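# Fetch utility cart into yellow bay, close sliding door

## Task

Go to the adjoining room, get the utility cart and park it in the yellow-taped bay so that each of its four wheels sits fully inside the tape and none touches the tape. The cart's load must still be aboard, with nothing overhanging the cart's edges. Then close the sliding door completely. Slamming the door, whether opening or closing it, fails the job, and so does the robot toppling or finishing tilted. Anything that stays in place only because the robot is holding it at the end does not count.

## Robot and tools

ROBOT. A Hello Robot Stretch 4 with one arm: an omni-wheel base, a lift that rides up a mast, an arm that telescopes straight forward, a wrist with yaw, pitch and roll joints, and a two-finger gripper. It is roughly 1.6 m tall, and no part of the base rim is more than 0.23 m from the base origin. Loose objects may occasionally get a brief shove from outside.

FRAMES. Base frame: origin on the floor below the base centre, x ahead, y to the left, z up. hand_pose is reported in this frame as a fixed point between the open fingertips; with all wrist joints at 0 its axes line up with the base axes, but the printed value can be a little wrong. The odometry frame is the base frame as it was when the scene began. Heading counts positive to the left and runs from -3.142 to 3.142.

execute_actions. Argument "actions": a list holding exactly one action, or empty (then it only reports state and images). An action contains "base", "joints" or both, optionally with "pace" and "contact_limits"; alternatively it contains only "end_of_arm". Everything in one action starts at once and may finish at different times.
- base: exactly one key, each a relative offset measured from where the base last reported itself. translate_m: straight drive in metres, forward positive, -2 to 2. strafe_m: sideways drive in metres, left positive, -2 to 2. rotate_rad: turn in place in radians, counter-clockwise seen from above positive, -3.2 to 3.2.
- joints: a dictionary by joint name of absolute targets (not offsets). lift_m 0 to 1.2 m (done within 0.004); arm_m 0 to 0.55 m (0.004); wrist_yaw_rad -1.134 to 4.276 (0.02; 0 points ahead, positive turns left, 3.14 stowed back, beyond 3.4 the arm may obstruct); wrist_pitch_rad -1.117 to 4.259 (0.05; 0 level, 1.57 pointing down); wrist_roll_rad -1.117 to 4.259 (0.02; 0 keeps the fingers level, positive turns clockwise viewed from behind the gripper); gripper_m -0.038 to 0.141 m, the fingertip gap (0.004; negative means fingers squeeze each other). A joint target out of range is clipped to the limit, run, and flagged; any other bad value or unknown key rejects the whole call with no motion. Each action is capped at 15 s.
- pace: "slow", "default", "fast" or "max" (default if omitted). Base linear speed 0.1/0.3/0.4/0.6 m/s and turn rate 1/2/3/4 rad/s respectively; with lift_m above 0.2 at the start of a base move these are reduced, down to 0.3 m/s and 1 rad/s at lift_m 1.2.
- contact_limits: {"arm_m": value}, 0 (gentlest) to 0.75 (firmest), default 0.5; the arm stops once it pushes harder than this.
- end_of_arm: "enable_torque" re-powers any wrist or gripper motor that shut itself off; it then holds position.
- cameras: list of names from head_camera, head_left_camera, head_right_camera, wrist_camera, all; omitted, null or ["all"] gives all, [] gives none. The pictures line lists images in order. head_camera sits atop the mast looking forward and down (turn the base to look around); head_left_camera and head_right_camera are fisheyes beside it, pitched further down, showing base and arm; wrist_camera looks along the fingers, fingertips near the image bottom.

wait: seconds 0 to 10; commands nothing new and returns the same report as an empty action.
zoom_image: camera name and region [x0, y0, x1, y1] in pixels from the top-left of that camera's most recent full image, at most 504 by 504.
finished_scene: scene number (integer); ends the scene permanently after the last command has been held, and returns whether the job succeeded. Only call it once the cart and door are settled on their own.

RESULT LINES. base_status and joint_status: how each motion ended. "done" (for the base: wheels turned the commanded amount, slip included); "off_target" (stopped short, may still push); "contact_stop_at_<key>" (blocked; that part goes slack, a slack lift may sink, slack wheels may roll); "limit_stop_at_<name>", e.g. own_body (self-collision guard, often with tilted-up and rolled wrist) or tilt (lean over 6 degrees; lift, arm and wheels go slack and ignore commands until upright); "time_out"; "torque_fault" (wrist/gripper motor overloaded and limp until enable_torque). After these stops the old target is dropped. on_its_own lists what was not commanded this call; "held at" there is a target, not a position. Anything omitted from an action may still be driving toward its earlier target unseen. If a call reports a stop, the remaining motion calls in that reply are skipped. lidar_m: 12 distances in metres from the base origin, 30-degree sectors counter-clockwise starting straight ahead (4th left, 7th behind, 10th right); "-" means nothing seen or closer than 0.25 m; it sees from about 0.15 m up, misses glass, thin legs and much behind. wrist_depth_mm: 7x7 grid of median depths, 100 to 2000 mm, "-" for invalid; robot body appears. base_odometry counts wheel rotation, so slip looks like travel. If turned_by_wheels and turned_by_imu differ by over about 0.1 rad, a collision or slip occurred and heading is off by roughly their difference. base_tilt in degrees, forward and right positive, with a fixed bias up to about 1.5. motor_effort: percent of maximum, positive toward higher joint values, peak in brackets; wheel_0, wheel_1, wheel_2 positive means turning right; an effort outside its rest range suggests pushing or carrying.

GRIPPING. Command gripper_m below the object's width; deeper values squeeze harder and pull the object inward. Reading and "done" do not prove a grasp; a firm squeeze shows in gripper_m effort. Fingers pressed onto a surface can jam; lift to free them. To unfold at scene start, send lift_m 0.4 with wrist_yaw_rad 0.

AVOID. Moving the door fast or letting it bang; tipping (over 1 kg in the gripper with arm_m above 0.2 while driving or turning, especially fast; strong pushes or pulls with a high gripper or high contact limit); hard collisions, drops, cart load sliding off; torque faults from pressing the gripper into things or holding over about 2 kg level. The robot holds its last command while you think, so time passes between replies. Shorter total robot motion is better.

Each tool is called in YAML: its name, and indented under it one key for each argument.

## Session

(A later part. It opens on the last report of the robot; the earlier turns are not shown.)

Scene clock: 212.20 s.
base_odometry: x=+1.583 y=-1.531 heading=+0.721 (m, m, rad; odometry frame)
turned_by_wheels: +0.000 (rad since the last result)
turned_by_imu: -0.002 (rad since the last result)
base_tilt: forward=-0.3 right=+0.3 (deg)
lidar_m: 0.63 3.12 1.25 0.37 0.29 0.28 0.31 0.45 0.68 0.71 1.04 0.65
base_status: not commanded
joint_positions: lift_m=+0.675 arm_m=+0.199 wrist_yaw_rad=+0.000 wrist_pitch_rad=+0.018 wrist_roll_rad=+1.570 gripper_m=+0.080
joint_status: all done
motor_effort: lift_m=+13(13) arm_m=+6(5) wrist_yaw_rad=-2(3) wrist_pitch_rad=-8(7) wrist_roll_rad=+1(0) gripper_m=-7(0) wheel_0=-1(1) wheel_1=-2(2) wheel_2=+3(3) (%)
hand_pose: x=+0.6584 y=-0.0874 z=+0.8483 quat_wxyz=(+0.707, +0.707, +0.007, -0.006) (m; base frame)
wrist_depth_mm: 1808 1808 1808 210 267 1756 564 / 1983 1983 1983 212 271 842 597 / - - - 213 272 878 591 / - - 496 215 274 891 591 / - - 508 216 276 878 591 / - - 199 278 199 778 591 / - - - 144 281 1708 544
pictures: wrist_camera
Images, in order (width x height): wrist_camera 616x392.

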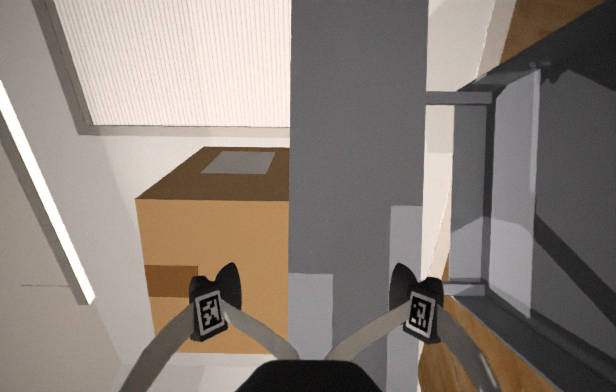

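execute_actions:
  actions:
    - {"joints":{"arm_m":0.25},"pace":"slow"}
  cameras: []

execute_actions:
  actions:
    - {"joints":{"gripper_m":-0.03}}
  cameras: ["wrist_camera","head_left_camera"]

Scene clock: 220.57 s.
base_odometry: x=+1.583 y=-1.531 heading=+0.721 (m, m, rad; odometry frame)
turned_by_wheels: +0.000 (rad since the last result)
turned_by_imu: -0.001 (rad since the last result)
base_tilt: forward=-0.3 right=+0.3 (deg)
lidar_m: 0.65 3.12 1.25 0.38 0.29 0.29 0.31 0.46 0.68 0.72 1.05 0.67
base_status: not commanded
joint_positions: lift_m=+0.675 arm_m=+0.249 wrist_yaw_rad=-0.001 wrist_pitch_rad=+0.020 wrist_roll_rad=+1.570 gripper_m=+0.080
joint_status: all done
motor_effort: lift_m=+13(13) arm_m=+8(10) wrist_yaw_rad=+0(7) wrist_pitch_rad=-11(15) wrist_roll_rad=+0(1) gripper_m=-3(1) wheel_0=+1(1) wheel_1=+0(2) wheel_2=-1(3) (%)
hand_pose: x=+0.7079 y=-0.0877 z=+0.8479 quat_wxyz=(+0.707, +0.707, +0.007, -0.007) (m; base frame)
wrist_depth_mm: 1808 1756 1756 176 234 1756 569 / 1921 1983 1863 177 236 809 591 / - - - 178 237 842 591 / - - 466 180 239 842 585 / - 477 469 181 241 842 585 / - - 199 182 209 759 585 / - - 525 143 244 1708 544
pictures: none
No camera images: the call's "cameras" was empty. Leave "cameras" out to get every camera's image.

Scene clock: 222.37 s.
base_odometry: x=+1.583 y=-1.531 heading=+0.721 (m, m, rad; odometry frame)
turned_by_wheels: +0.000 (rad since the last result)
turned_by_imu: +0.000 (rad since the last result)
base_tilt: forward=-0.4 right=+0.2 (deg)
lidar_m: 0.64 3.13 1.23 0.38 0.29 0.27 0.31 0.45 0.68 0.72 1.05 0.68
base_status: not commanded
joint_positions: lift_m=+0.675 arm_m=+0.250 wrist_yaw_rad=+0.002 wrist_pitch_rad=+0.017 wrist_roll_rad=+1.570 gripper_m=-0.029
joint_status: all done
motor_effort: lift_m=+14(14) arm_m=+1(8) wrist_yaw_rad=-7(11) wrist_pitch_rad=-5(23) wrist_roll_rad=+0(1) gripper_m=-18(19) wheel_0=-1(1) wheel_1=+0(0) wheel_2=+5(5) (%)
hand_pose: x=+0.7093 y=-0.0869 z=+0.8485 quat_wxyz=(+0.707, +0.707, +0.007, -0.006) (m; base frame)
wrist_depth_mm: 1756 1756 1808 163 221 1708 564 / 1983 1921 1921 164 222 778 597 / - - 1983 165 224 820 591 / - 544 455 166 225 820 591 / - 466 452 167 227 842 591 / - - 466 168 183 809 591 / - - 504 168 229 585 549
pictures: head_left_camera, wrist_camera
Images, in order (width x height): head_left_camera 420x672, wrist_camera 616x392.

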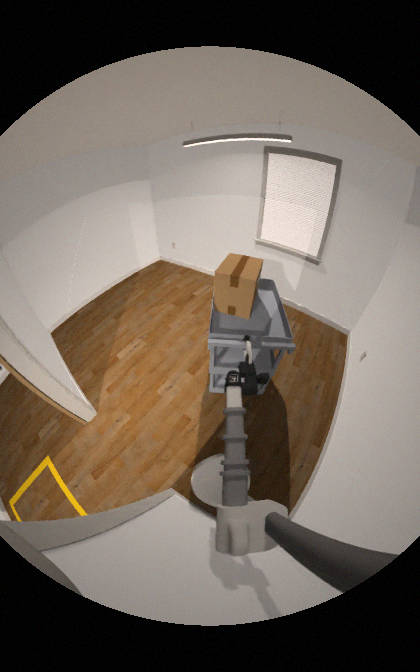

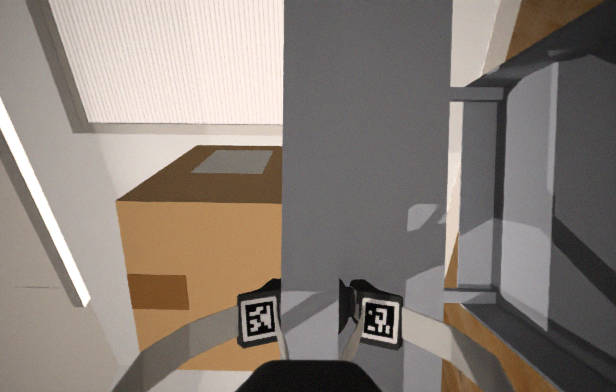

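execute_actions:
  actions:
    - {"base":{"strafe_m":0.2},"joints":{"wrist_yaw_rad":-0.15},"pace":"slow"}
  cameras: ["head_left_camera"]

Scene clock: 247.03 s.
base_odometry: x=+1.452 y=-1.381 heading=+0.722 (m, m, rad; odometry frame)
turned_by_wheels: +0.001 (rad since the last result)
turned_by_imu: -0.069 (rad since the last result)
base_tilt: forward=-0.3 right=+0.2 (deg)
lidar_m: 0.63 3.00 1.06 1.10 0.25 2.34 0.25 0.29 0.84 0.86 1.19 0.65
base_status: done
joint_positions: lift_m=+0.675 arm_m=+0.250 wrist_yaw_rad=-0.150 wrist_pitch_rad=+0.019 wrist_roll_rad=+1.570 gripper_m=-0.030
joint_status: all done
motor_effort: lift_m=+17(17) arm_m=+0(1) wrist_yaw_rad=-2(53) wrist_pitch_rad=-9(10) wrist_roll_rad=+0(1) gripper_m=-16(23) wheel_0=-23(26) wheel_1=+11(9) wheel_2=+30(29) (%)
hand_pose: x=+0.6930 y=-0.1296 z=+0.8478 quat_wxyz=(+0.705, +0.705, -0.046, -0.060) (m; base frame)
wrist_depth_mm: 1808 1808 1863 167 227 1756 1281 / 1863 1921 1983 167 226 1661 574 / 1983 - - 167 226 831 597 / - - 496 167 227 831 591 / - 452 445 167 226 842 585 / - 477 455 167 182 809 580 / - 488 488 143 227 634 549
pictures: head_left_camera
Images, in order (width x height): head_left_camera 420x672.

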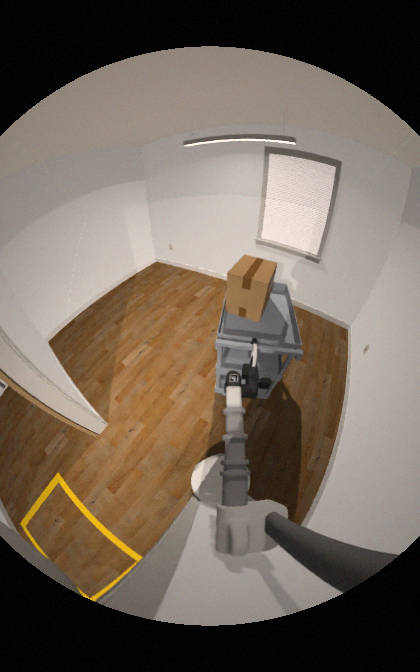

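execute_actions:
  actions:
    - {"base":{"translate_m":0.2},"joints":{"arm_m":0.05},"pace":"slow"}
  cameras: []

execute_actions:
  actions:
    - {"base":{"rotate_rad":-0.15},"joints":{"wrist_yaw_rad":0.0},"pace":"slow"}
  cameras: []

execute_actions:
  actions:
    - {"base":{"strafe_m":0.15},"joints":{"wrist_yaw_rad":-0.15},"pace":"slow"}
  cameras: ["head_left_camera"]

Scene clock: 260.83 s.
base_odometry: x=+1.602 y=-1.249 heading=+0.722 (m, m, rad; odometry frame)
turned_by_wheels: +0.000 (rad since the last result)
turned_by_imu: -0.002 (rad since the last result)
base_tilt: forward=-0.4 right=+0.2 (deg)
lidar_m: 0.45 2.91 1.50 1.02 2.62 0.34 0.37 0.54 0.93 0.96 1.34 0.47
base_status: done
joint_positions: lift_m=+0.675 arm_m=+0.051 wrist_yaw_rad=-0.150 wrist_pitch_rad=+0.020 wrist_roll_rad=+1.570 gripper_m=-0.030
joint_status: all done
motor_effort: lift_m=+17(17) arm_m=-4(6) wrist_yaw_rad=-2(5) wrist_pitch_rad=-13(13) wrist_roll_rad=-1(1) gripper_m=-16(17) wheel_0=+3(22) wheel_1=+5(10) wheel_2=-6(28) (%)
hand_pose: x=+0.4937 y=-0.1295 z=+0.8475 quat_wxyz=(+0.705, +0.705, -0.046, -0.060) (m; base frame)
wrist_depth_mm: 1808 1863 1863 167 227 1756 1281 / 1983 1983 1921 167 227 1661 574 / 1983 - 1983 167 226 842 585 / - - 492 167 227 831 591 / - 452 445 167 226 842 585 / - 477 455 167 182 809 585 / - 496 488 145 226 585 549
pictures: none
No camera images: the call's "cameras" was empty. Leave "cameras" out to get every camera's image.

Scene clock: 261.90 s.
base_odometry: x=+1.602 y=-1.249 heading=+0.573 (m, m, rad; odometry frame)
turned_by_wheels: -0.150 (rad since the last result)
turned_by_imu: -0.150 (rad since the last result)
base_tilt: forward=-0.4 right=+0.3 (deg)
lidar_m: 0.41 2.77 2.80 1.03 2.77 0.35 0.35 0.47 0.93 0.93 1.17 0.46
base_status: done
joint_positions: lift_m=+0.675 arm_m=+0.050 wrist_yaw_rad=+0.001 wrist_pitch_rad=+0.021 wrist_roll_rad=+1.570 gripper_m=-0.030
joint_status: all done
motor_effort: lift_m=+17(17) arm_m=-1(4) wrist_yaw_rad=-6(38) wrist_pitch_rad=-15(16) wrist_roll_rad=-1(1) gripper_m=-17(17) wheel_0=+1(8) wheel_1=+3(8) wheel_2=+2(8) (%)
hand_pose: x=+0.5096 y=-0.0871 z=+0.8473 quat_wxyz=(+0.707, +0.707, +0.008, -0.007) (m; base frame)
wrist_depth_mm: 1808 1808 1808 173 234 1756 1336 / 1921 1921 1921 172 233 1921 549 / - - 1983 171 230 820 585 / - - 585 170 229 831 585 / - 445 439 168 228 831 585 / - 466 449 167 182 798 585 / - 473 473 144 224 574 569
pictures: none
No camera images: the call's "cameras" was empty. Leave "cameras" out to get every camera's image.

Scene clock: 264.53 s.
base_odometry: x=+1.521 y=-1.123 heading=+0.572 (m, m, rad; odometry frame)
turned_by_wheels: +0.000 (rad since the last result)
turned_by_imu: -0.003 (rad since the last result)
base_tilt: forward=-0.4 right=+0.1 (deg)
lidar_m: 0.42 2.83 2.67 0.87 2.70 2.45 0.33 0.41 0.84 1.06 1.34 0.47
base_status: done
joint_positions: lift_m=+0.675 arm_m=+0.050 wrist_yaw_rad=-0.158 wrist_pitch_rad=+0.021 wrist_roll_rad=+1.571 gripper_m=-0.030
joint_status: all done
on_its_own: wrist_yaw_rad is at rest, and its effort (+19) is outside its rest range (-13 to +13)
motor_effort: lift_m=+17(17) arm_m=-1(1) wrist_yaw_rad=+19(70) wrist_pitch_rad=-15(17) wrist_roll_rad=-1(1) gripper_m=-14(18) wheel_0=-4(12) wheel_1=+3(1) wheel_2=-5(9) (%)
hand_pose: x=+0.4922 y=-0.1316 z=+0.8474 quat_wxyz=(+0.704, +0.705, -0.048, -0.063) (m; base frame)
wrist_depth_mm: 1921 1921 1921 172 232 1863 1366 / 1983 1921 - 171 232 1983 549 / - 1983 - 170 230 820 591 / - - 569 169 229 831 585 / - 445 442 168 228 831 585 / - 466 449 167 182 809 585 / - 477 480 167 225 569 569
pictures: head_left_camera
Images, in order (width x height): head_left_camera 420x672.

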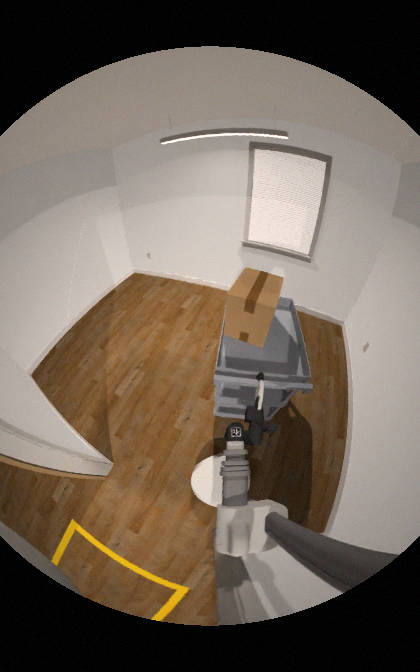

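execute_actions:
  actions:
    - {"base":{"rotate_rad":-0.17},"joints":{"wrist_yaw_rad":0.02},"pace":"slow"}
  cameras: []

execute_actions:
  actions:
    - {"base":{"strafe_m":0.12},"joints":{"wrist_yaw_rad":-0.2},"pace":"slow"}
  cameras: []

execute_actions:
  actions:
    - {"base":{"rotate_rad":-0.2},"joints":{"wrist_yaw_rad":0.0},"pace":"slow"}
  cameras: ["head_left_camera"]

Scene clock: 273.77 s.
base_odometry: x=+1.521 y=-1.123 heading=+0.403 (m, m, rad; odometry frame)
turned_by_wheels: -0.170 (rad since the last result)
turned_by_imu: -0.171 (rad since the last result)
base_tilt: forward=-0.3 right=+0.3 (deg)
lidar_m: 0.43 0.47 2.67 0.87 0.90 2.46 0.33 0.33 0.61 1.07 1.21 0.49
base_status: done
joint_positions: lift_m=+0.675 arm_m=+0.050 wrist_yaw_rad=+0.021 wrist_pitch_rad=+0.021 wrist_roll_rad=+1.570 gripper_m=-0.030
joint_status: all done
motor_effort: lift_m=+17(17) arm_m=-1(1) wrist_yaw_rad=-4(48) wrist_pitch_rad=-13(14) wrist_roll_rad=-1(1) gripper_m=-17(17) wheel_0=+1(8) wheel_1=+2(9) wheel_2=+3(9) (%)
hand_pose: x=+0.5112 y=-0.0815 z=+0.8473 quat_wxyz=(+0.707, +0.707, +0.015, +0.000) (m; base frame)
wrist_depth_mm: 1921 1921 1921 176 236 1921 1366 / 1983 1983 1983 174 234 1983 549 / - - - 172 232 820 591 / - - 654 171 230 842 591 / - 442 442 169 229 831 591 / - 455 445 168 182 831 580 / - 466 466 167 224 609 585
pictures: none
No camera images: the call's "cameras" was empty. Leave "cameras" out to get every camera's image.

Scene clock: 276.10 s.
base_odometry: x=+1.474 y=-1.013 heading=+0.402 (m, m, rad; odometry frame)
turned_by_wheels: -0.001 (rad since the last result)
turned_by_imu: -0.003 (rad since the last result)
base_tilt: forward=-0.4 right=+0.1 (deg)
lidar_m: 0.41 2.57 2.55 0.77 0.78 2.45 2.42 0.38 0.55 1.18 1.34 0.46
base_status: done
joint_positions: lift_m=+0.675 arm_m=+0.050 wrist_yaw_rad=-0.208 wrist_pitch_rad=+0.021 wrist_roll_rad=+1.571 gripper_m=-0.030
joint_status: all done
on_its_own: wrist_yaw_rad is at rest, and its effort (+22) is outside its rest range (-13 to +13)
motor_effort: lift_m=+17(17) arm_m=+0(1) wrist_yaw_rad=+22(72) wrist_pitch_rad=-14(17) wrist_roll_rad=-2(1) gripper_m=-15(23) wheel_0=-4(10) wheel_1=+2(5) wheel_2=-5(11) (%)
hand_pose: x=+0.4851 y=-0.1452 z=+0.8474 quat_wxyz=(+0.703, +0.704, -0.066, -0.081) (m; base frame)
wrist_depth_mm: - - - 196 262 1808 1255 / - - - 190 253 - 1336 / - - - 185 245 1921 574 / - - - 179 238 842 585 / - - 521 173 232 831 585 / - 436 430 168 181 809 585 / - 439 439 164 218 217 585
pictures: none
No camera images: the call's "cameras" was empty. Leave "cameras" out to get every camera's image.

Scene clock: 277.30 s.
base_odometry: x=+1.474 y=-1.013 heading=+0.203 (m, m, rad; odometry frame)
turned_by_wheels: -0.200 (rad since the last result)
turned_by_imu: -0.201 (rad since the last result)
base_tilt: forward=-0.3 right=+0.2 (deg)
lidar_m: 0.42 0.41 2.63 1.17 0.75 2.53 2.43 0.39 0.42 1.18 1.25 0.51
base_status: done
joint_positions: lift_m=+0.675 arm_m=+0.050 wrist_yaw_rad=+0.000 wrist_pitch_rad=+0.021 wrist_roll_rad=+1.571 gripper_m=-0.030
joint_status: all done
motor_effort: lift_m=+17(17) arm_m=+0(0) wrist_yaw_rad=-2(62) wrist_pitch_rad=-14(14) wrist_roll_rad=-2(3) gripper_m=-14(16) wheel_0=+1(12) wheel_1=+4(7) wheel_2=+0(10) (%)
hand_pose: x=+0.5093 y=-0.0875 z=+0.8473 quat_wxyz=(+0.707, +0.707, +0.007, -0.007) (m; base frame)
wrist_depth_mm: - - - 203 268 291 290 / - - - 196 259 - 1336 / - - - 189 251 1983 549 / - - - 181 241 831 585 / - - 621 175 234 831 585 / - 433 430 170 182 809 585 / - 433 433 164 218 216 580
pictures: head_left_camera
Images, in order (width x height): head_left_camera 420x672.

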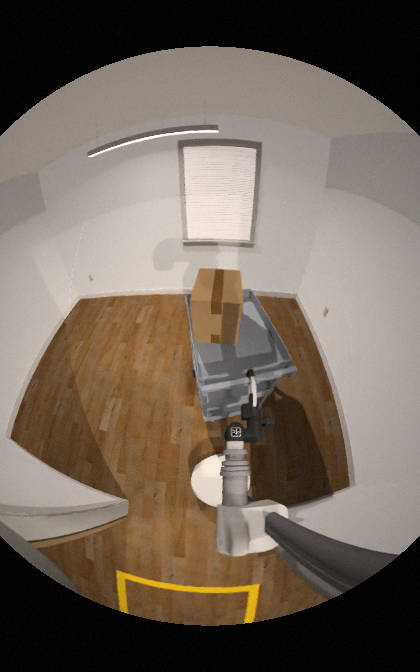

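execute_actions:
  actions:
    - {"base":{"strafe_m":0.14},"joints":{"wrist_yaw_rad":-0.25},"pace":"slow"}
  cameras: []

execute_actions:
  actions:
    - {"base":{"rotate_rad":-0.13},"joints":{"wrist_yaw_rad":-0.1},"pace":"slow"}
  cameras: ["head_left_camera","head_right_camera"]

Scene clock: 288.87 s.
base_odometry: x=+1.446 y=-0.876 heading=+0.202 (m, m, rad; odometry frame)
turned_by_wheels: -0.001 (rad since the last result)
turned_by_imu: -0.007 (rad since the last result)
base_tilt: forward=-0.4 right=+0.2 (deg)
lidar_m: 0.38 2.38 2.48 1.19 0.63 2.54 2.43 0.55 0.50 1.19 1.38 0.48
base_status: done
joint_positions: lift_m=+0.675 arm_m=+0.050 wrist_yaw_rad=-0.260 wrist_pitch_rad=+0.020 wrist_roll_rad=+1.571 gripper_m=-0.030
joint_status: all done
on_its_own: wrist_yaw_rad is at rest, and its effort (+25) is outside its rest range (-13 to +13)
motor_effort: lift_m=+17(17) arm_m=+0(0) wrist_yaw_rad=+25(88) wrist_pitch_rad=-11(15) wrist_roll_rad=-2(2) gripper_m=-15(22) wheel_0=-6(12) wheel_1=+1(7) wheel_2=-6(14) (%)
hand_pose: x=+0.4773 y=-0.1585 z=+0.8475 quat_wxyz=(+0.700, +0.702, -0.084, -0.099) (m; base frame)
wrist_depth_mm: 1808 1808 1863 241 312 1618 1255 / - - - 223 297 1756 1255 / - - - 207 272 - 878 / - - - 194 255 1983 574 / - - - 179 238 820 580 / - - 469 169 183 798 585 / 1983 410 410 146 211 211 585
pictures: none
No camera images: the call's "cameras" was empty. Leave "cameras" out to get every camera's image.

Scene clock: 290.07 s.
base_odometry: x=+1.446 y=-0.876 heading=+0.072 (m, m, rad; odometry frame)
turned_by_wheels: -0.130 (rad since the last result)
turned_by_imu: -0.131 (rad since the last result)
base_tilt: forward=-0.4 right=+0.2 (deg)
lidar_m: 0.36 2.35 2.62 2.39 0.62 0.71 2.45 2.45 0.49 0.81 1.32 0.51
base_status: done
joint_positions: lift_m=+0.675 arm_m=+0.050 wrist_yaw_rad=-0.103 wrist_pitch_rad=+0.020 wrist_roll_rad=+1.570 gripper_m=-0.030
joint_status: all done
motor_effort: lift_m=+17(17) arm_m=+0(0) wrist_yaw_rad=+6(65) wrist_pitch_rad=-14(12) wrist_roll_rad=-1(2) gripper_m=-16(18) wheel_0=-2(13) wheel_1=+2(6) wheel_2=-1(11) (%)
hand_pose: x=+0.4989 y=-0.1165 z=+0.8476 quat_wxyz=(+0.706, +0.706, -0.029, -0.043) (m; base frame)
wrist_depth_mm: 1863 1808 1808 241 312 1661 1255 / - - - 224 296 1708 1255 / - - - 208 272 - 891 / - - - 195 255 1983 569 / - - - 180 240 831 591 / - - 477 170 184 809 585 / 1983 413 410 151 212 210 585
pictures: head_left_camera, head_right_camera
Images, in order (width x height): head_left_camera 420x672, head_right_camera 420x672.

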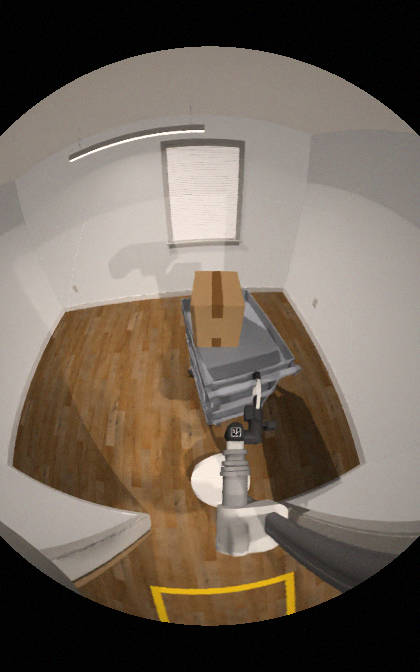

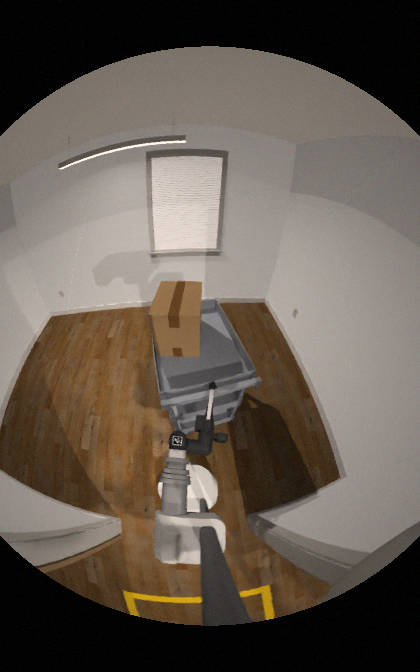

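execute_actions:
  actions:
    - {"base":{"translate_m":-0.4},"joints":{"wrist_yaw_rad":0.0},"pace":"slow"}
  cameras: ["head_left_camera"]

Scene clock: 302.73 s.
base_odometry: x=+1.047 y=-0.905 heading=+0.072 (m, m, rad; odometry frame)
turned_by_wheels: +0.000 (rad since the last result)
turned_by_imu: -0.001 (rad since the last result)
base_tilt: forward=-0.4 right=+0.2 (deg)
lidar_m: 0.40 0.42 2.55 0.50 0.52 2.23 2.04 2.08 1.51 0.42 0.43 0.49
base_status: done
joint_positions: lift_m=+0.675 arm_m=+0.050 wrist_yaw_rad=+0.007 wrist_pitch_rad=+0.019 wrist_roll_rad=+1.570 gripper_m=-0.029
joint_status: all done
on_its_own: wrist_yaw_rad is at rest, and its effort (-22) is outside its rest range (-13 to +13)
motor_effort: lift_m=+17(17) arm_m=+0(0) wrist_yaw_rad=-22(65) wrist_pitch_rad=-10(12) wrist_roll_rad=-1(1) gripper_m=-17(20) wheel_0=+2(9) wheel_1=-3(8) wheel_2=+7(14) (%)
hand_pose: x=+0.5100 y=-0.0854 z=+0.8478 quat_wxyz=(+0.707, +0.707, +0.009, -0.004) (m; base frame)
wrist_depth_mm: - - - 206 272 282 281 / - - - 198 260 - 1336 / - - - 191 251 - 549 / - - - 183 243 820 591 / - - 661 177 235 831 585 / - 433 427 170 185 809 591 / - 433 430 152 219 218 585
pictures: head_left_camera
Images, in order (width x height): head_left_camera 420x672.

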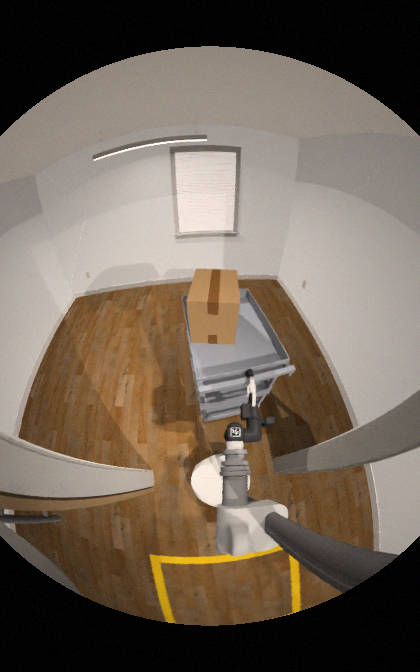

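execute_actions:
  actions:
    - {"base":{"strafe_m":0.12},"joints":{"wrist_yaw_rad":-0.12},"pace":"slow"}
  cameras: []

execute_actions:
  actions:
    - {"base":{"translate_m":-0.3},"joints":{"wrist_yaw_rad":-0.03},"pace":"slow"}
  cameras: ["head_left_camera"]

Scene clock: 313.13 s.
base_odometry: x=+1.038 y=-0.785 heading=+0.071 (m, m, rad; odometry frame)
turned_by_wheels: -0.001 (rad since the last result)
turned_by_imu: -0.003 (rad since the last result)
base_tilt: forward=-0.4 right=+0.1 (deg)
lidar_m: 0.40 2.71 2.44 0.38 0.39 2.25 2.05 2.10 1.64 0.52 0.56 0.48
base_status: done
joint_positions: lift_m=+0.675 arm_m=+0.050 wrist_yaw_rad=-0.130 wrist_pitch_rad=+0.019 wrist_roll_rad=+1.570 gripper_m=-0.030
joint_status: all done
on_its_own: wrist_yaw_rad is at rest, and its effort (+27) is outside its rest range (-13 to +13)
motor_effort: lift_m=+17(17) arm_m=+0(0) wrist_yaw_rad=+27(75) wrist_pitch_rad=-10(13) wrist_roll_rad=-1(0) gripper_m=-15(21) wheel_0=-4(10) wheel_1=+1(4) wheel_2=-4(11) (%)
hand_pose: x=+0.4956 y=-0.1241 z=+0.8479 quat_wxyz=(+0.705, +0.706, -0.039, -0.053) (m; base frame)
wrist_depth_mm: - - 1983 211 277 289 287 / - - - 201 265 - 1366 / - - - 193 255 - 549 / - - - 185 244 820 591 / - - 732 176 235 831 591 / - 430 427 170 184 820 585 / - 430 430 151 217 215 585
pictures: none
No camera images: the call's "cameras" was empty. Leave "cameras" out to get every camera's image.

Scene clock: 317.43 s.
base_odometry: x=+0.739 y=-0.807 heading=+0.072 (m, m, rad; odometry frame)
turned_by_wheels: +0.000 (rad since the last result)
turned_by_imu: +0.001 (rad since the last result)
base_tilt: forward=-0.3 right=+0.2 (deg)
lidar_m: 0.41 0.44 0.40 0.43 2.23 1.94 1.76 1.78 1.69 1.53 0.64 0.48
base_status: done
joint_positions: lift_m=+0.675 arm_m=+0.050 wrist_yaw_rad=-0.024 wrist_pitch_rad=+0.019 wrist_roll_rad=+1.570 gripper_m=-0.029
joint_status: all done
on_its_own: wrist_yaw_rad is at rest, and its effort (-20) is outside its rest range (-13 to +13)
motor_effort: lift_m=+17(16) arm_m=+0(0) wrist_yaw_rad=-20(70) wrist_pitch_rad=-9(8) wrist_roll_rad=+0(1) gripper_m=-17(20) wheel_0=+2(11) wheel_1=-2(8) wheel_2=+6(14) (%)
hand_pose: x=+0.5072 y=-0.0943 z=+0.8478 quat_wxyz=(+0.707, +0.707, -0.002, -0.015) (m; base frame)
wrist_depth_mm: - - - 189 251 1756 1229 / - - - 185 246 1983 1281 / - - - 181 241 1661 580 / - - - 178 236 842 591 / - - 500 174 232 831 591 / - 442 436 170 185 809 585 / - 449 449 152 222 222 585
pictures: head_left_camera
Images, in order (width x height): head_left_camera 420x672.

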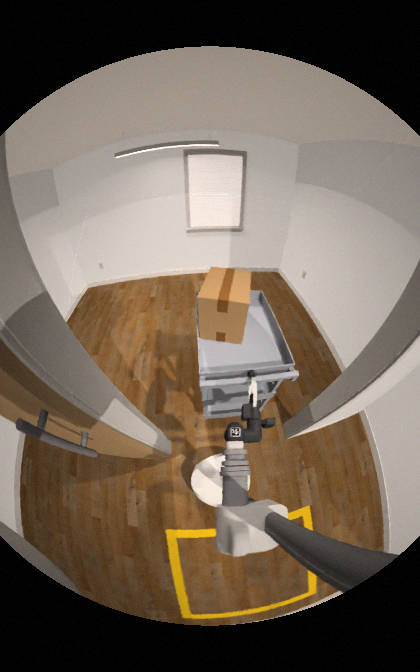

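execute_actions:
  actions:
    - {"base":{"rotate_rad":-0.06},"pace":"slow"}
  cameras: []

execute_actions:
  actions:
    - {"base":{"translate_m":-0.2},"pace":"slow"}
  cameras: ["head_left_camera","head_right_camera"]

Scene clock: 326.10 s.
base_odometry: x=+0.739 y=-0.807 heading=+0.012 (m, m, rad; odometry frame)
turned_by_wheels: -0.060 (rad since the last result)
turned_by_imu: -0.061 (rad since the last result)
base_tilt: forward=-0.4 right=+0.2 (deg)
lidar_m: 0.39 0.40 0.40 0.43 2.20 1.98 1.75 1.78 1.72 1.54 0.63 0.50
base_status: done
joint_positions: lift_m=+0.675 arm_m=+0.050 wrist_yaw_rad=-0.032 wrist_pitch_rad=+0.019 wrist_roll_rad=+1.570 gripper_m=-0.030
joint_status: not commanded
motor_effort: lift_m=+17(17) arm_m=+0(0) wrist_yaw_rad=+2(50) wrist_pitch_rad=-8(12) wrist_roll_rad=-1(1) gripper_m=-15(20) wheel_0=+3(11) wheel_1=+4(3) wheel_2=-1(11) (%)
hand_pose: x=+0.5064 y=-0.0965 z=+0.8478 quat_wxyz=(+0.707, +0.707, -0.004, -0.018) (m; base frame)
wrist_depth_mm: - - - 211 277 289 286 / - - - 201 265 1983 1336 / - - - 193 254 1983 549 / - - - 185 245 842 591 / - - 707 177 235 831 591 / - 430 430 171 184 809 591 / - 430 430 153 217 217 585
pictures: none
No camera images: the call's "cameras" was empty. Leave "cameras" out to get every camera's image.

Scene clock: 329.40 s.
base_odometry: x=+0.539 y=-0.809 heading=+0.012 (m, m, rad; odometry frame)
turned_by_wheels: +0.000 (rad since the last result)
turned_by_imu: -0.001 (rad since the last result)
base_tilt: forward=-0.4 right=+0.2 (deg)
lidar_m: 0.41 0.42 0.47 0.88 2.17 1.74 1.56 1.57 1.77 1.56 0.75 0.48
base_status: done
joint_positions: lift_m=+0.675 arm_m=+0.050 wrist_yaw_rad=-0.032 wrist_pitch_rad=+0.019 wrist_roll_rad=+1.570 gripper_m=-0.029
joint_status: not commanded
motor_effort: lift_m=+17(17) arm_m=+0(0) wrist_yaw_rad=+4(19) wrist_pitch_rad=-9(9) wrist_roll_rad=-1(1) gripper_m=-19(19) wheel_0=-5(6) wheel_1=-3(5) wheel_2=+3(12) (%)
hand_pose: x=+0.5064 y=-0.0966 z=+0.8478 quat_wxyz=(+0.707, +0.707, -0.005, -0.018) (m; base frame)
wrist_depth_mm: - - - 208 274 290 289 / - - - 200 263 - 1336 / - - - 191 253 - 554 / - - - 185 244 820 591 / - - 668 178 235 842 591 / - 430 427 171 184 809 585 / - 433 433 153 217 218 585
pictures: head_left_camera, head_right_camera
Images, in order (width x height): head_left_camera 420x672, head_right_camera 420x672.

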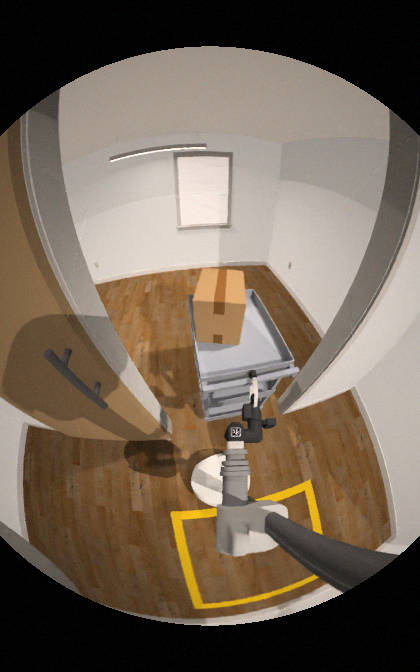

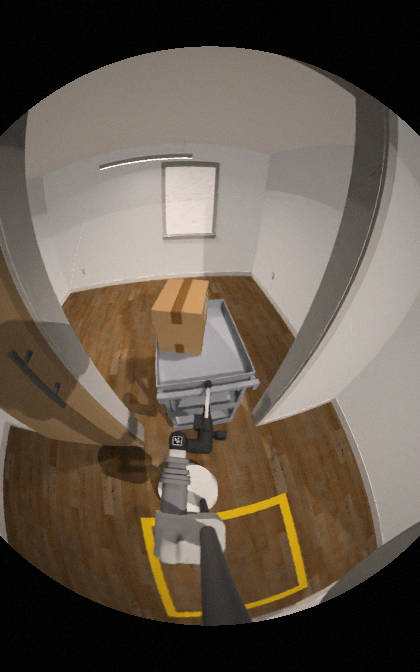

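execute_actions:
  actions:
    - {"base":{"strafe_m":0.1},"joints":{"wrist_yaw_rad":-0.13},"pace":"slow"}
  cameras: []

execute_actions:
  actions:
    - {"base":{"translate_m":-0.2},"joints":{"wrist_yaw_rad":-0.05},"pace":"slow"}
  cameras: ["head_left_camera","head_right_camera"]

Scene clock: 337.50 s.
base_odometry: x=+0.538 y=-0.709 heading=+0.011 (m, m, rad; odometry frame)
turned_by_wheels: +0.000 (rad since the last result)
turned_by_imu: -0.003 (rad since the last result)
base_tilt: forward=-0.4 right=+0.2 (deg)
lidar_m: 0.41 0.42 0.40 0.82 2.06 1.77 1.58 1.59 1.87 1.67 0.84 0.49
base_status: done
joint_positions: lift_m=+0.675 arm_m=+0.050 wrist_yaw_rad=-0.139 wrist_pitch_rad=+0.019 wrist_roll_rad=+1.570 gripper_m=-0.030
joint_status: all done
on_its_own: wrist_yaw_rad is at rest, and its effort (+24) is outside its rest range (-13 to +13)
motor_effort: lift_m=+17(17) arm_m=+0(0) wrist_yaw_rad=+24(49) wrist_pitch_rad=-8(8) wrist_roll_rad=-1(2) gripper_m=-15(24) wheel_0=-5(11) wheel_1=+2(6) wheel_2=-2(7) (%)
hand_pose: x=+0.4944 y=-0.1266 z=+0.8479 quat_wxyz=(+0.705, +0.706, -0.042, -0.056) (m; base frame)
wrist_depth_mm: - - - 206 272 290 289 / - - - 198 262 - 1336 / - - - 190 251 - 554 / - - - 184 243 820 591 / - - 654 178 235 842 591 / - 433 430 171 183 809 591 / - 433 430 165 219 218 585
pictures: none
No camera images: the call's "cameras" was empty. Leave "cameras" out to get every camera's image.

Scene clock: 340.80 s.
base_odometry: x=+0.338 y=-0.712 heading=+0.012 (m, m, rad; odometry frame)
turned_by_wheels: +0.000 (rad since the last result)
turned_by_imu: +0.001 (rad since the last result)
base_tilt: forward=-0.4 right=+0.2 (deg)
lidar_m: 0.43 0.46 0.65 1.29 2.00 1.56 1.39 1.39 1.70 1.69 1.10 0.47
base_status: done
joint_positions: lift_m=+0.675 arm_m=+0.050 wrist_yaw_rad=-0.044 wrist_pitch_rad=+0.019 wrist_roll_rad=+1.570 gripper_m=-0.029
joint_status: all done
on_its_own: wrist_yaw_rad is at rest, and its effort (-18) is outside its rest range (-13 to +13)
motor_effort: lift_m=+17(17) arm_m=+0(0) wrist_yaw_rad=-18(64) wrist_pitch_rad=-8(7) wrist_roll_rad=-2(1) gripper_m=-18(21) wheel_0=+2(11) wheel_1=-2(7) wheel_2=+5(12) (%)
hand_pose: x=+0.5052 y=-0.1001 z=+0.8479 quat_wxyz=(+0.707, +0.707, -0.009, -0.022) (m; base frame)
wrist_depth_mm: - - - 183 244 1863 1336 / - - - 180 240 1983 559 / - - - 178 237 831 591 / - - - 175 234 842 591 / - 559 462 173 231 831 591 / - 452 439 170 184 820 585 / - 459 455 167 224 683 585
pictures: head_left_camera, head_right_camera
Images, in order (width x height): head_left_camera 420x672, head_right_camera 420x672.

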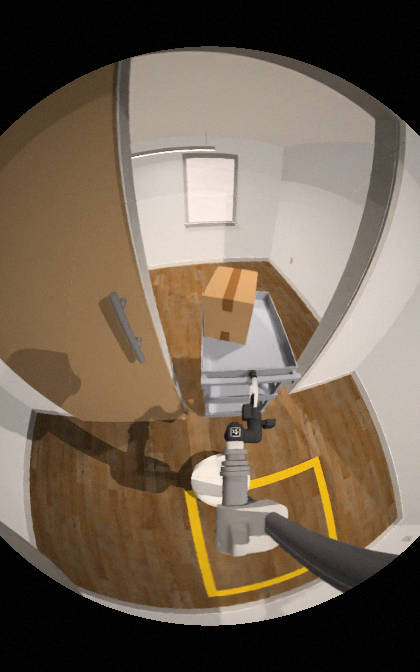

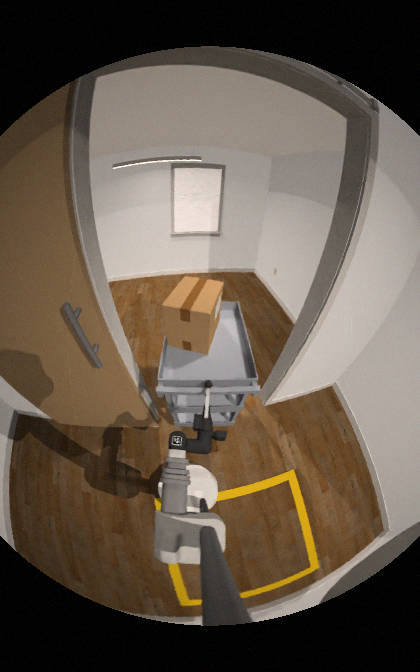

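execute_actions:
  actions:
    - {"base":{"translate_m":-0.4},"pace":"slow"}
  cameras: ["head_left_camera","head_right_camera"]

Scene clock: 351.87 s.
base_odometry: x=-0.062 y=-0.716 heading=+0.012 (m, m, rad; odometry frame)
turned_by_wheels: +0.001 (rad since the last result)
turned_by_imu: +0.001 (rad since the last result)
base_tilt: forward=-0.3 right=+0.2 (deg)
lidar_m: 0.43 0.47 1.15 1.92 1.81 1.10 1.00 0.99 1.24 1.78 1.79 0.48
base_status: done
joint_positions: lift_m=+0.675 arm_m=+0.050 wrist_yaw_rad=-0.043 wrist_pitch_rad=+0.019 wrist_roll_rad=+1.570 gripper_m=-0.029
joint_status: not commanded
on_its_own: wrist_yaw_rad is at rest, and its effort (-21) is outside its rest range (-13 to +13)
motor_effort: lift_m=+17(17) arm_m=+0(0) wrist_yaw_rad=-21(23) wrist_pitch_rad=-8(9) wrist_roll_rad=-1(1) gripper_m=-16(21) wheel_0=+2(2) wheel_1=-2(3) wheel_2=+7(11) (%)
hand_pose: x=+0.5053 y=-0.0998 z=+0.8479 quat_wxyz=(+0.707, +0.707, -0.009, -0.022) (m; base frame)
wrist_depth_mm: - - - 186 249 1025 991 / - - - 183 244 1983 1255 / - - - 180 239 831 580 / - - - 177 236 842 591 / - - 477 174 232 842 585 / - 449 436 171 184 820 585 / - 452 455 167 224 707 585
pictures: head_left_camera, head_right_camera
Images, in order (width x height): head_left_camera 420x672, head_right_camera 420x672.

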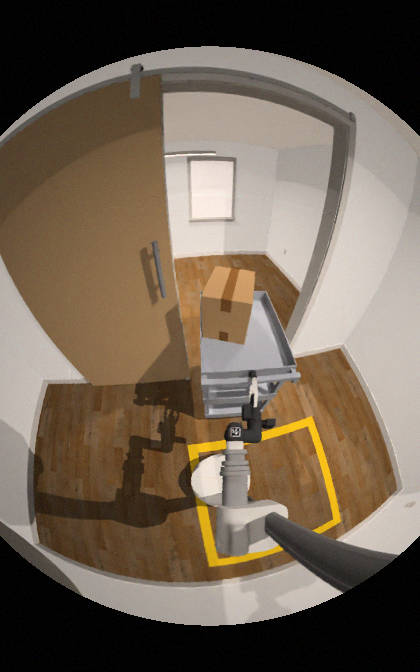

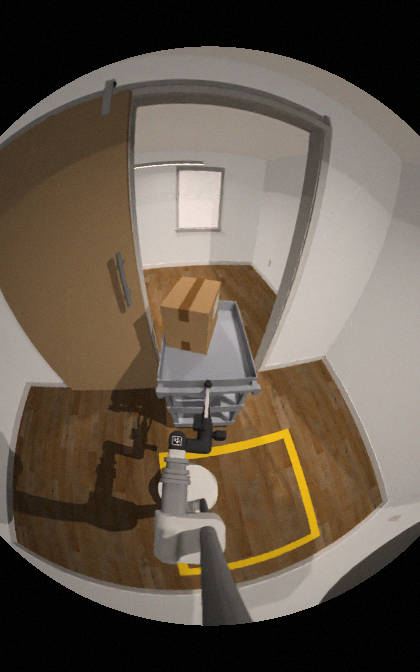

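execute_actions:
  actions:
    - {"base":{"strafe_m":-0.06},"pace":"slow"}
  cameras: []

execute_actions:
  actions:
    - {"base":{"translate_m":-0.4},"pace":"slow"}
  cameras: ["head_left_camera","head_right_camera"]

Scene clock: 360.40 s.
base_odometry: x=-0.061 y=-0.776 heading=+0.013 (m, m, rad; odometry frame)
turned_by_wheels: +0.001 (rad since the last result)
turned_by_imu: +0.000 (rad since the last result)
base_tilt: forward=-0.5 right=+0.2 (deg)
lidar_m: 0.41 0.44 1.15 1.99 1.77 1.11 0.99 1.00 1.20 1.72 1.73 0.49
base_status: done
joint_positions: lift_m=+0.675 arm_m=+0.050 wrist_yaw_rad=-0.045 wrist_pitch_rad=+0.019 wrist_roll_rad=+1.570 gripper_m=-0.030
joint_status: not commanded
on_its_own: wrist_yaw_rad is at rest, and its effort (-17) is outside its rest range (-13 to +13)
motor_effort: lift_m=+17(17) arm_m=+0(0) wrist_yaw_rad=-17(29) wrist_pitch_rad=-8(10) wrist_roll_rad=-1(1) gripper_m=-16(18) wheel_0=+6(11) wheel_1=-1(9) wheel_2=+3(5) (%)
hand_pose: x=+0.5051 y=-0.1003 z=+0.8479 quat_wxyz=(+0.707, +0.707, -0.009, -0.022) (m; base frame)
wrist_depth_mm: 946 931 931 203 267 291 290 / - - - 196 258 - 1336 / - - - 189 250 1983 554 / - - - 183 242 842 597 / - - 603 177 234 831 591 / - 433 430 170 185 820 585 / - 436 436 166 220 220 585
pictures: none
No camera images: the call's "cameras" was empty. Leave "cameras" out to get every camera's image.

Scene clock: 365.67 s.
base_odometry: x=-0.460 y=-0.781 heading=+0.012 (m, m, rad; odometry frame)
turned_by_wheels: -0.001 (rad since the last result)
turned_by_imu: -0.002 (rad since the last result)
base_tilt: forward=-0.3 right=+0.3 (deg)
lidar_m: 0.41 0.41 1.64 1.92 1.06 0.67 0.59 0.59 0.75 1.42 1.80 0.50
base_status: done
joint_positions: lift_m=+0.675 arm_m=+0.050 wrist_yaw_rad=-0.051 wrist_pitch_rad=+0.019 wrist_roll_rad=+1.570 gripper_m=-0.029
joint_status: not commanded
motor_effort: lift_m=+17(17) arm_m=+0(0) wrist_yaw_rad=+2(26) wrist_pitch_rad=-9(9) wrist_roll_rad=-1(1) gripper_m=-15(17) wheel_0=-5(6) wheel_1=-4(8) wheel_2=+3(11) (%)
hand_pose: x=+0.5045 y=-0.1021 z=+0.8479 quat_wxyz=(+0.707, +0.707, -0.012, -0.025) (m; base frame)
wrist_depth_mm: 1397 1430 1397 201 265 294 293 / 1336 1366 1336 194 256 1336 1308 / - - - 188 248 - 554 / - - - 182 241 842 591 / - - 580 177 234 842 591 / - 436 430 171 184 820 585 / - 439 439 166 220 220 585
pictures: head_left_camera, head_right_camera
Images, in order (width x height): head_left_camera 420x672, head_right_camera 420x672.

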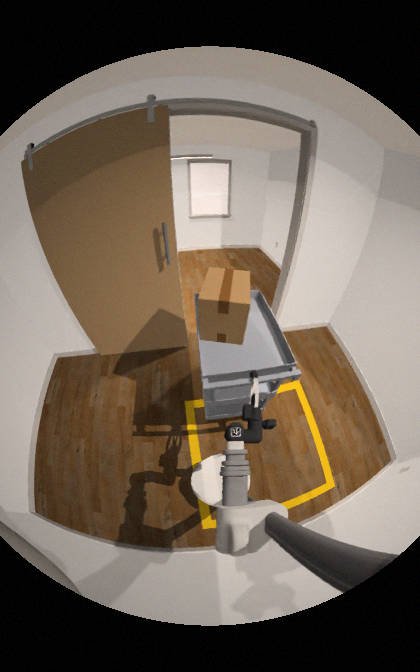

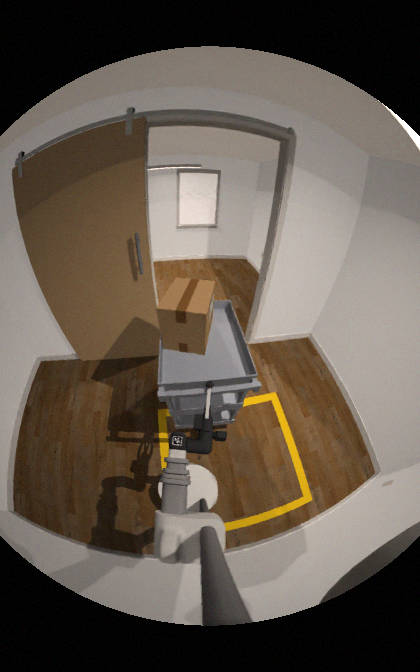

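execute_actions:
  actions:
    - {"base":{"strafe_m":-0.12},"joints":{"wrist_yaw_rad":0.08},"pace":"slow"}
  cameras: []

execute_actions:
  actions:
    - {"base":{"translate_m":-0.3},"joints":{"arm_m":0.0,"wrist_yaw_rad":0.0},"pace":"slow"}
  cameras: ["head_left_camera","head_right_camera"]

Scene clock: 382.77 s.
base_odometry: x=-0.459 y=-0.901 heading=+0.013 (m, m, rad; odometry frame)
turned_by_wheels: +0.001 (rad since the last result)
turned_by_imu: +0.000 (rad since the last result)
base_tilt: forward=-0.4 right=+0.2 (deg)
lidar_m: 0.41 0.40 1.66 2.04 1.04 0.63 0.57 0.58 0.71 1.37 1.67 0.50
base_status: done
joint_positions: lift_m=+0.675 arm_m=+0.050 wrist_yaw_rad=+0.086 wrist_pitch_rad=+0.018 wrist_roll_rad=+1.570 gripper_m=-0.030
joint_status: all done
on_its_own: wrist_yaw_rad is at rest, and its effort (-19) is outside its rest range (-13 to +13)
motor_effort: lift_m=+17(17) arm_m=+0(0) wrist_yaw_rad=-19(62) wrist_pitch_rad=-7(8) wrist_roll_rad=-1(1) gripper_m=-13(21) wheel_0=+5(11) wheel_1=-2(8) wheel_2=+4(11) (%)
hand_pose: x=+0.5158 y=-0.0624 z=+0.8480 quat_wxyz=(+0.707, +0.706, +0.037, +0.024) (m; base frame)
wrist_depth_mm: 1281 1255 1255 198 263 294 293 / - - - 192 254 1863 1255 / - - - 187 247 - 564 / - - - 181 240 842 591 / - - 554 176 234 831 591 / - 436 433 171 185 809 591 / 1205 442 439 166 220 220 591
pictures: none
No camera images: the call's "cameras" was empty. Leave "cameras" out to get every camera's image.

Scene clock: 387.03 s.
base_odometry: x=-0.759 y=-0.905 heading=+0.013 (m, m, rad; odometry frame)
turned_by_wheels: +0.000 (rad since the last result)
turned_by_imu: -0.001 (rad since the last result)
base_tilt: forward=-0.4 right=+0.2 (deg)
lidar_m: 0.36 0.36 2.01 2.00 0.51 0.31 0.28 0.28 0.35 0.68 1.75 0.45
base_status: done
joint_positions: lift_m=+0.675 arm_m=+0.001 wrist_yaw_rad=-0.003 wrist_pitch_rad=+0.019 wrist_roll_rad=+1.570 gripper_m=-0.029
joint_status: all done
motor_effort: lift_m=+17(17) arm_m=-6(12) wrist_yaw_rad=+7(66) wrist_pitch_rad=-9(9) wrist_roll_rad=-1(0) gripper_m=-13(21) wheel_0=-3(7) wheel_1=-3(5) wheel_2=+2(18) (%)
hand_pose: x=+0.4602 y=-0.0883 z=+0.8479 quat_wxyz=(+0.707, +0.707, +0.006, -0.008) (m; base frame)
wrist_depth_mm: 1756 1708 1756 206 272 293 290 / 1708 1708 1661 198 262 1708 1366 / 1756 - - 191 252 1708 559 / - - - 185 243 820 591 / - - 640 178 235 842 591 / - 433 430 171 184 809 591 / 1464 436 433 166 219 218 585
pictures: head_left_camera, head_right_camera
Images, in order (width x height): head_left_camera 420x672, head_right_camera 420x672.

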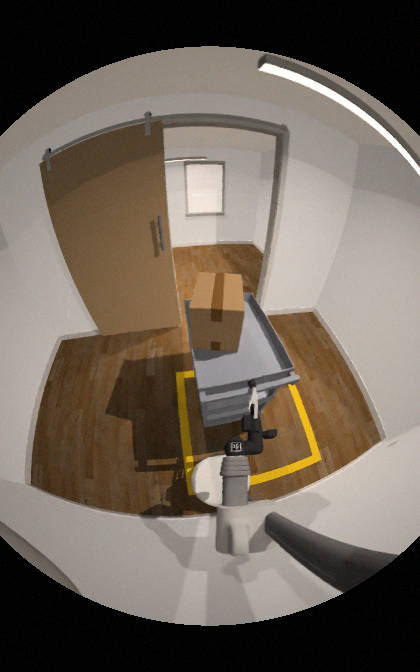

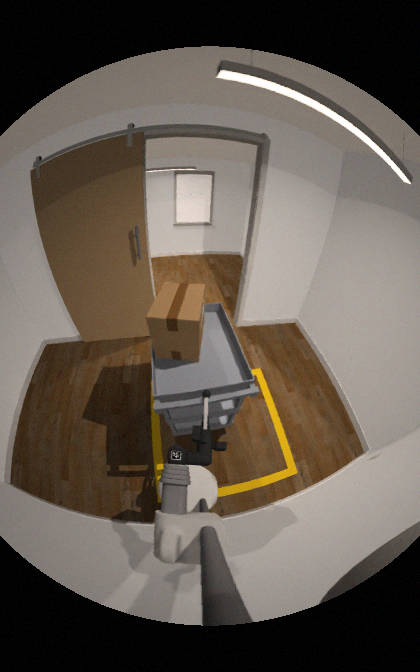

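execute_actions:
  actions:
    - {"base":{"rotate_rad":-0.4},"joints":{"wrist_yaw_rad":0.4},"pace":"slow"}
  cameras: []

execute_actions:
  actions:
    - {"base":{"rotate_rad":-0.4},"joints":{"wrist_yaw_rad":0.8},"pace":"slow"}
  cameras: ["head_left_camera"]

Scene clock: 408.30 s.
base_odometry: x=-0.759 y=-0.905 heading=-0.386 (m, m, rad; odometry frame)
turned_by_wheels: -0.399 (rad since the last result)
turned_by_imu: -0.402 (rad since the last result)
base_tilt: forward=-0.4 right=+0.2 (deg)
lidar_m: 0.39 0.31 1.69 2.08 1.45 0.43 0.29 0.27 0.29 0.38 0.95 0.60
base_status: done
joint_positions: lift_m=+0.675 arm_m=+0.000 wrist_yaw_rad=+0.407 wrist_pitch_rad=+0.018 wrist_roll_rad=+1.570 gripper_m=-0.030
joint_status: all done
on_its_own: wrist_yaw_rad is at rest, and its effort (-23) is outside its rest range (-13 to +13)
motor_effort: lift_m=+17(17) arm_m=-1(6) wrist_yaw_rad=-23(70) wrist_pitch_rad=-9(9) wrist_roll_rad=-1(1) gripper_m=-16(22) wheel_0=+7(17) wheel_1=+3(8) wheel_2=+4(14) (%)
hand_pose: x=+0.4707 y=+0.0340 z=+0.8480 quat_wxyz=(+0.694, +0.691, +0.149, +0.137) (m; base frame)
wrist_depth_mm: 1756 1756 1756 221 290 300 300 / 1708 1708 1708 209 276 1661 1366 / 1661 - - 199 260 1708 554 / - - - 190 249 842 597 / - - - 180 237 842 591 / - 459 427 171 185 809 591 / 1576 424 424 164 216 216 585
pictures: none
No camera images: the call's "cameras" was empty. Leave "cameras" out to get every camera's image.

Scene clock: 409.83 s.
base_odometry: x=-0.759 y=-0.905 heading=-0.786 (m, m, rad; odometry frame)
turned_by_wheels: -0.399 (rad since the last result)
turned_by_imu: -0.398 (rad since the last result)
base_tilt: forward=-0.4 right=+0.2 (deg)
lidar_m: 0.48 0.26 0.32 1.75 2.04 0.90 0.38 0.29 0.26 0.30 0.44 1.56
base_status: done
joint_positions: lift_m=+0.675 arm_m=+0.000 wrist_yaw_rad=+0.803 wrist_pitch_rad=+0.018 wrist_roll_rad=+1.570 gripper_m=-0.030
joint_status: all done
motor_effort: lift_m=+17(17) arm_m=-1(2) wrist_yaw_rad=-11(80) wrist_pitch_rad=-8(11) wrist_roll_rad=-1(1) gripper_m=-16(24) wheel_0=+2(19) wheel_1=+3(5) wheel_2=+2(15) (%)
hand_pose: x=+0.4344 y=+0.1468 z=+0.8480 quat_wxyz=(+0.654, +0.648, +0.282, +0.270) (m; base frame)
wrist_depth_mm: 1808 1808 1808 242 314 320 320 / 1808 1808 1756 223 296 1708 1336 / 1756 1708 1708 208 273 1708 891 / - - - 195 255 - 580 / - - - 183 240 842 591 / - - 421 170 184 820 591 / - 415 413 154 212 211 591
pictures: head_left_camera
Images, in order (width x height): head_left_camera 420x672.

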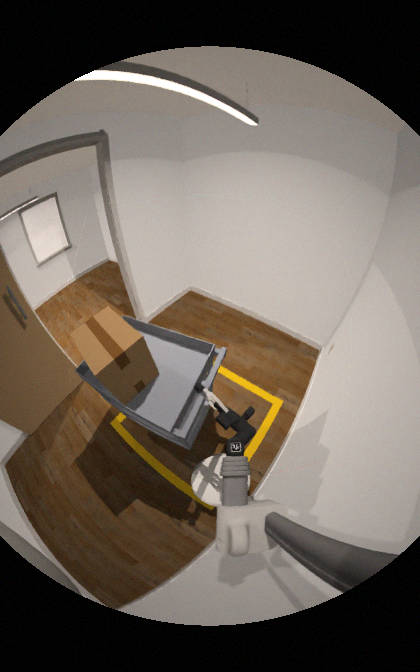

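execute_actions:
  actions:
    - {"base":{"rotate_rad":-0.4},"joints":{"wrist_yaw_rad":1.2},"pace":"slow"}
  cameras: []

execute_actions:
  actions:
    - {"base":{"rotate_rad":-0.38},"joints":{"wrist_yaw_rad":1.57},"pace":"slow"}
  cameras: ["head_left_camera"]

Scene clock: 417.63 s.
base_odometry: x=-0.759 y=-0.905 heading=-1.185 (m, m, rad; odometry frame)
turned_by_wheels: -0.399 (rad since the last result)
turned_by_imu: -0.397 (rad since the last result)
base_tilt: forward=-0.3 right=+0.2 (deg)
lidar_m: 1.73 0.25 0.25 0.46 1.87 2.01 0.66 0.33 0.27 0.26 0.32 0.53
base_status: done
joint_positions: lift_m=+0.675 arm_m=+0.000 wrist_yaw_rad=+1.201 wrist_pitch_rad=+0.018 wrist_roll_rad=+1.570 gripper_m=-0.030
joint_status: all done
motor_effort: lift_m=+17(17) arm_m=-1(2) wrist_yaw_rad=-7(83) wrist_pitch_rad=-4(9) wrist_roll_rad=-1(2) gripper_m=-17(23) wheel_0=+3(22) wheel_1=+4(3) wheel_2=+3(14) (%)
hand_pose: x=+0.3568 y=+0.2374 z=+0.8480 quat_wxyz=(+0.587, +0.579, +0.405, +0.394) (m; base frame)
wrist_depth_mm: 1921 1863 1863 300 325 1756 1255 / 1808 1808 1863 231 306 1756 1255 / 1808 1808 1756 213 278 1708 891 / 1863 - - 198 258 - 580 / - - - 183 241 831 597 / - - 459 172 185 809 591 / 1708 407 413 152 210 210 591
pictures: none
No camera images: the call's "cameras" was empty. Leave "cameras" out to get every camera's image.

Scene clock: 419.13 s.
base_odometry: x=-0.759 y=-0.905 heading=-1.563 (m, m, rad; odometry frame)
turned_by_wheels: -0.378 (rad since the last result)
turned_by_imu: -0.378 (rad since the last result)
base_tilt: forward=-0.3 right=+0.2 (deg)
lidar_m: 0.70 0.44 0.25 0.25 1.59 2.04 1.99 0.50 0.32 0.27 0.28 0.36
base_status: done
joint_positions: lift_m=+0.675 arm_m=+0.000 wrist_yaw_rad=+1.579 wrist_pitch_rad=+0.019 wrist_roll_rad=+1.570 gripper_m=-0.029
joint_status: all done
on_its_own: wrist_yaw_rad is at rest, and its effort (-28) is outside its rest range (-13 to +13)
motor_effort: lift_m=+17(17) arm_m=-1(2) wrist_yaw_rad=-28(78) wrist_pitch_rad=-9(7) wrist_roll_rad=-2(1) gripper_m=-20(24) wheel_0=+8(23) wheel_1=+8(11) wheel_2=+5(12) (%)
hand_pose: x=+0.2561 y=+0.2892 z=+0.8480 quat_wxyz=(+0.503, +0.493, +0.507, +0.498) (m; base frame)
wrist_depth_mm: 1983 1921 1921 312 320 327 325 / 1921 1921 1863 227 300 1756 1336 / 1863 1863 1863 211 274 1756 535 / 1863 - - 196 256 1983 585 / 1863 - - 183 240 842 597 / - - 421 173 184 809 591 / 1756 413 413 154 212 211 597
pictures: head_left_camera
Images, in order (width x height): head_left_camera 420x672.

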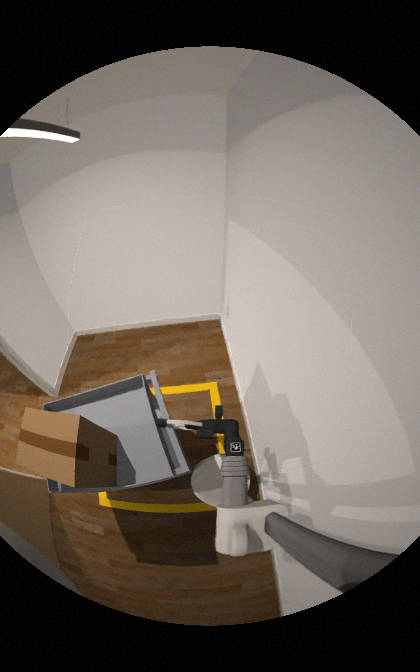

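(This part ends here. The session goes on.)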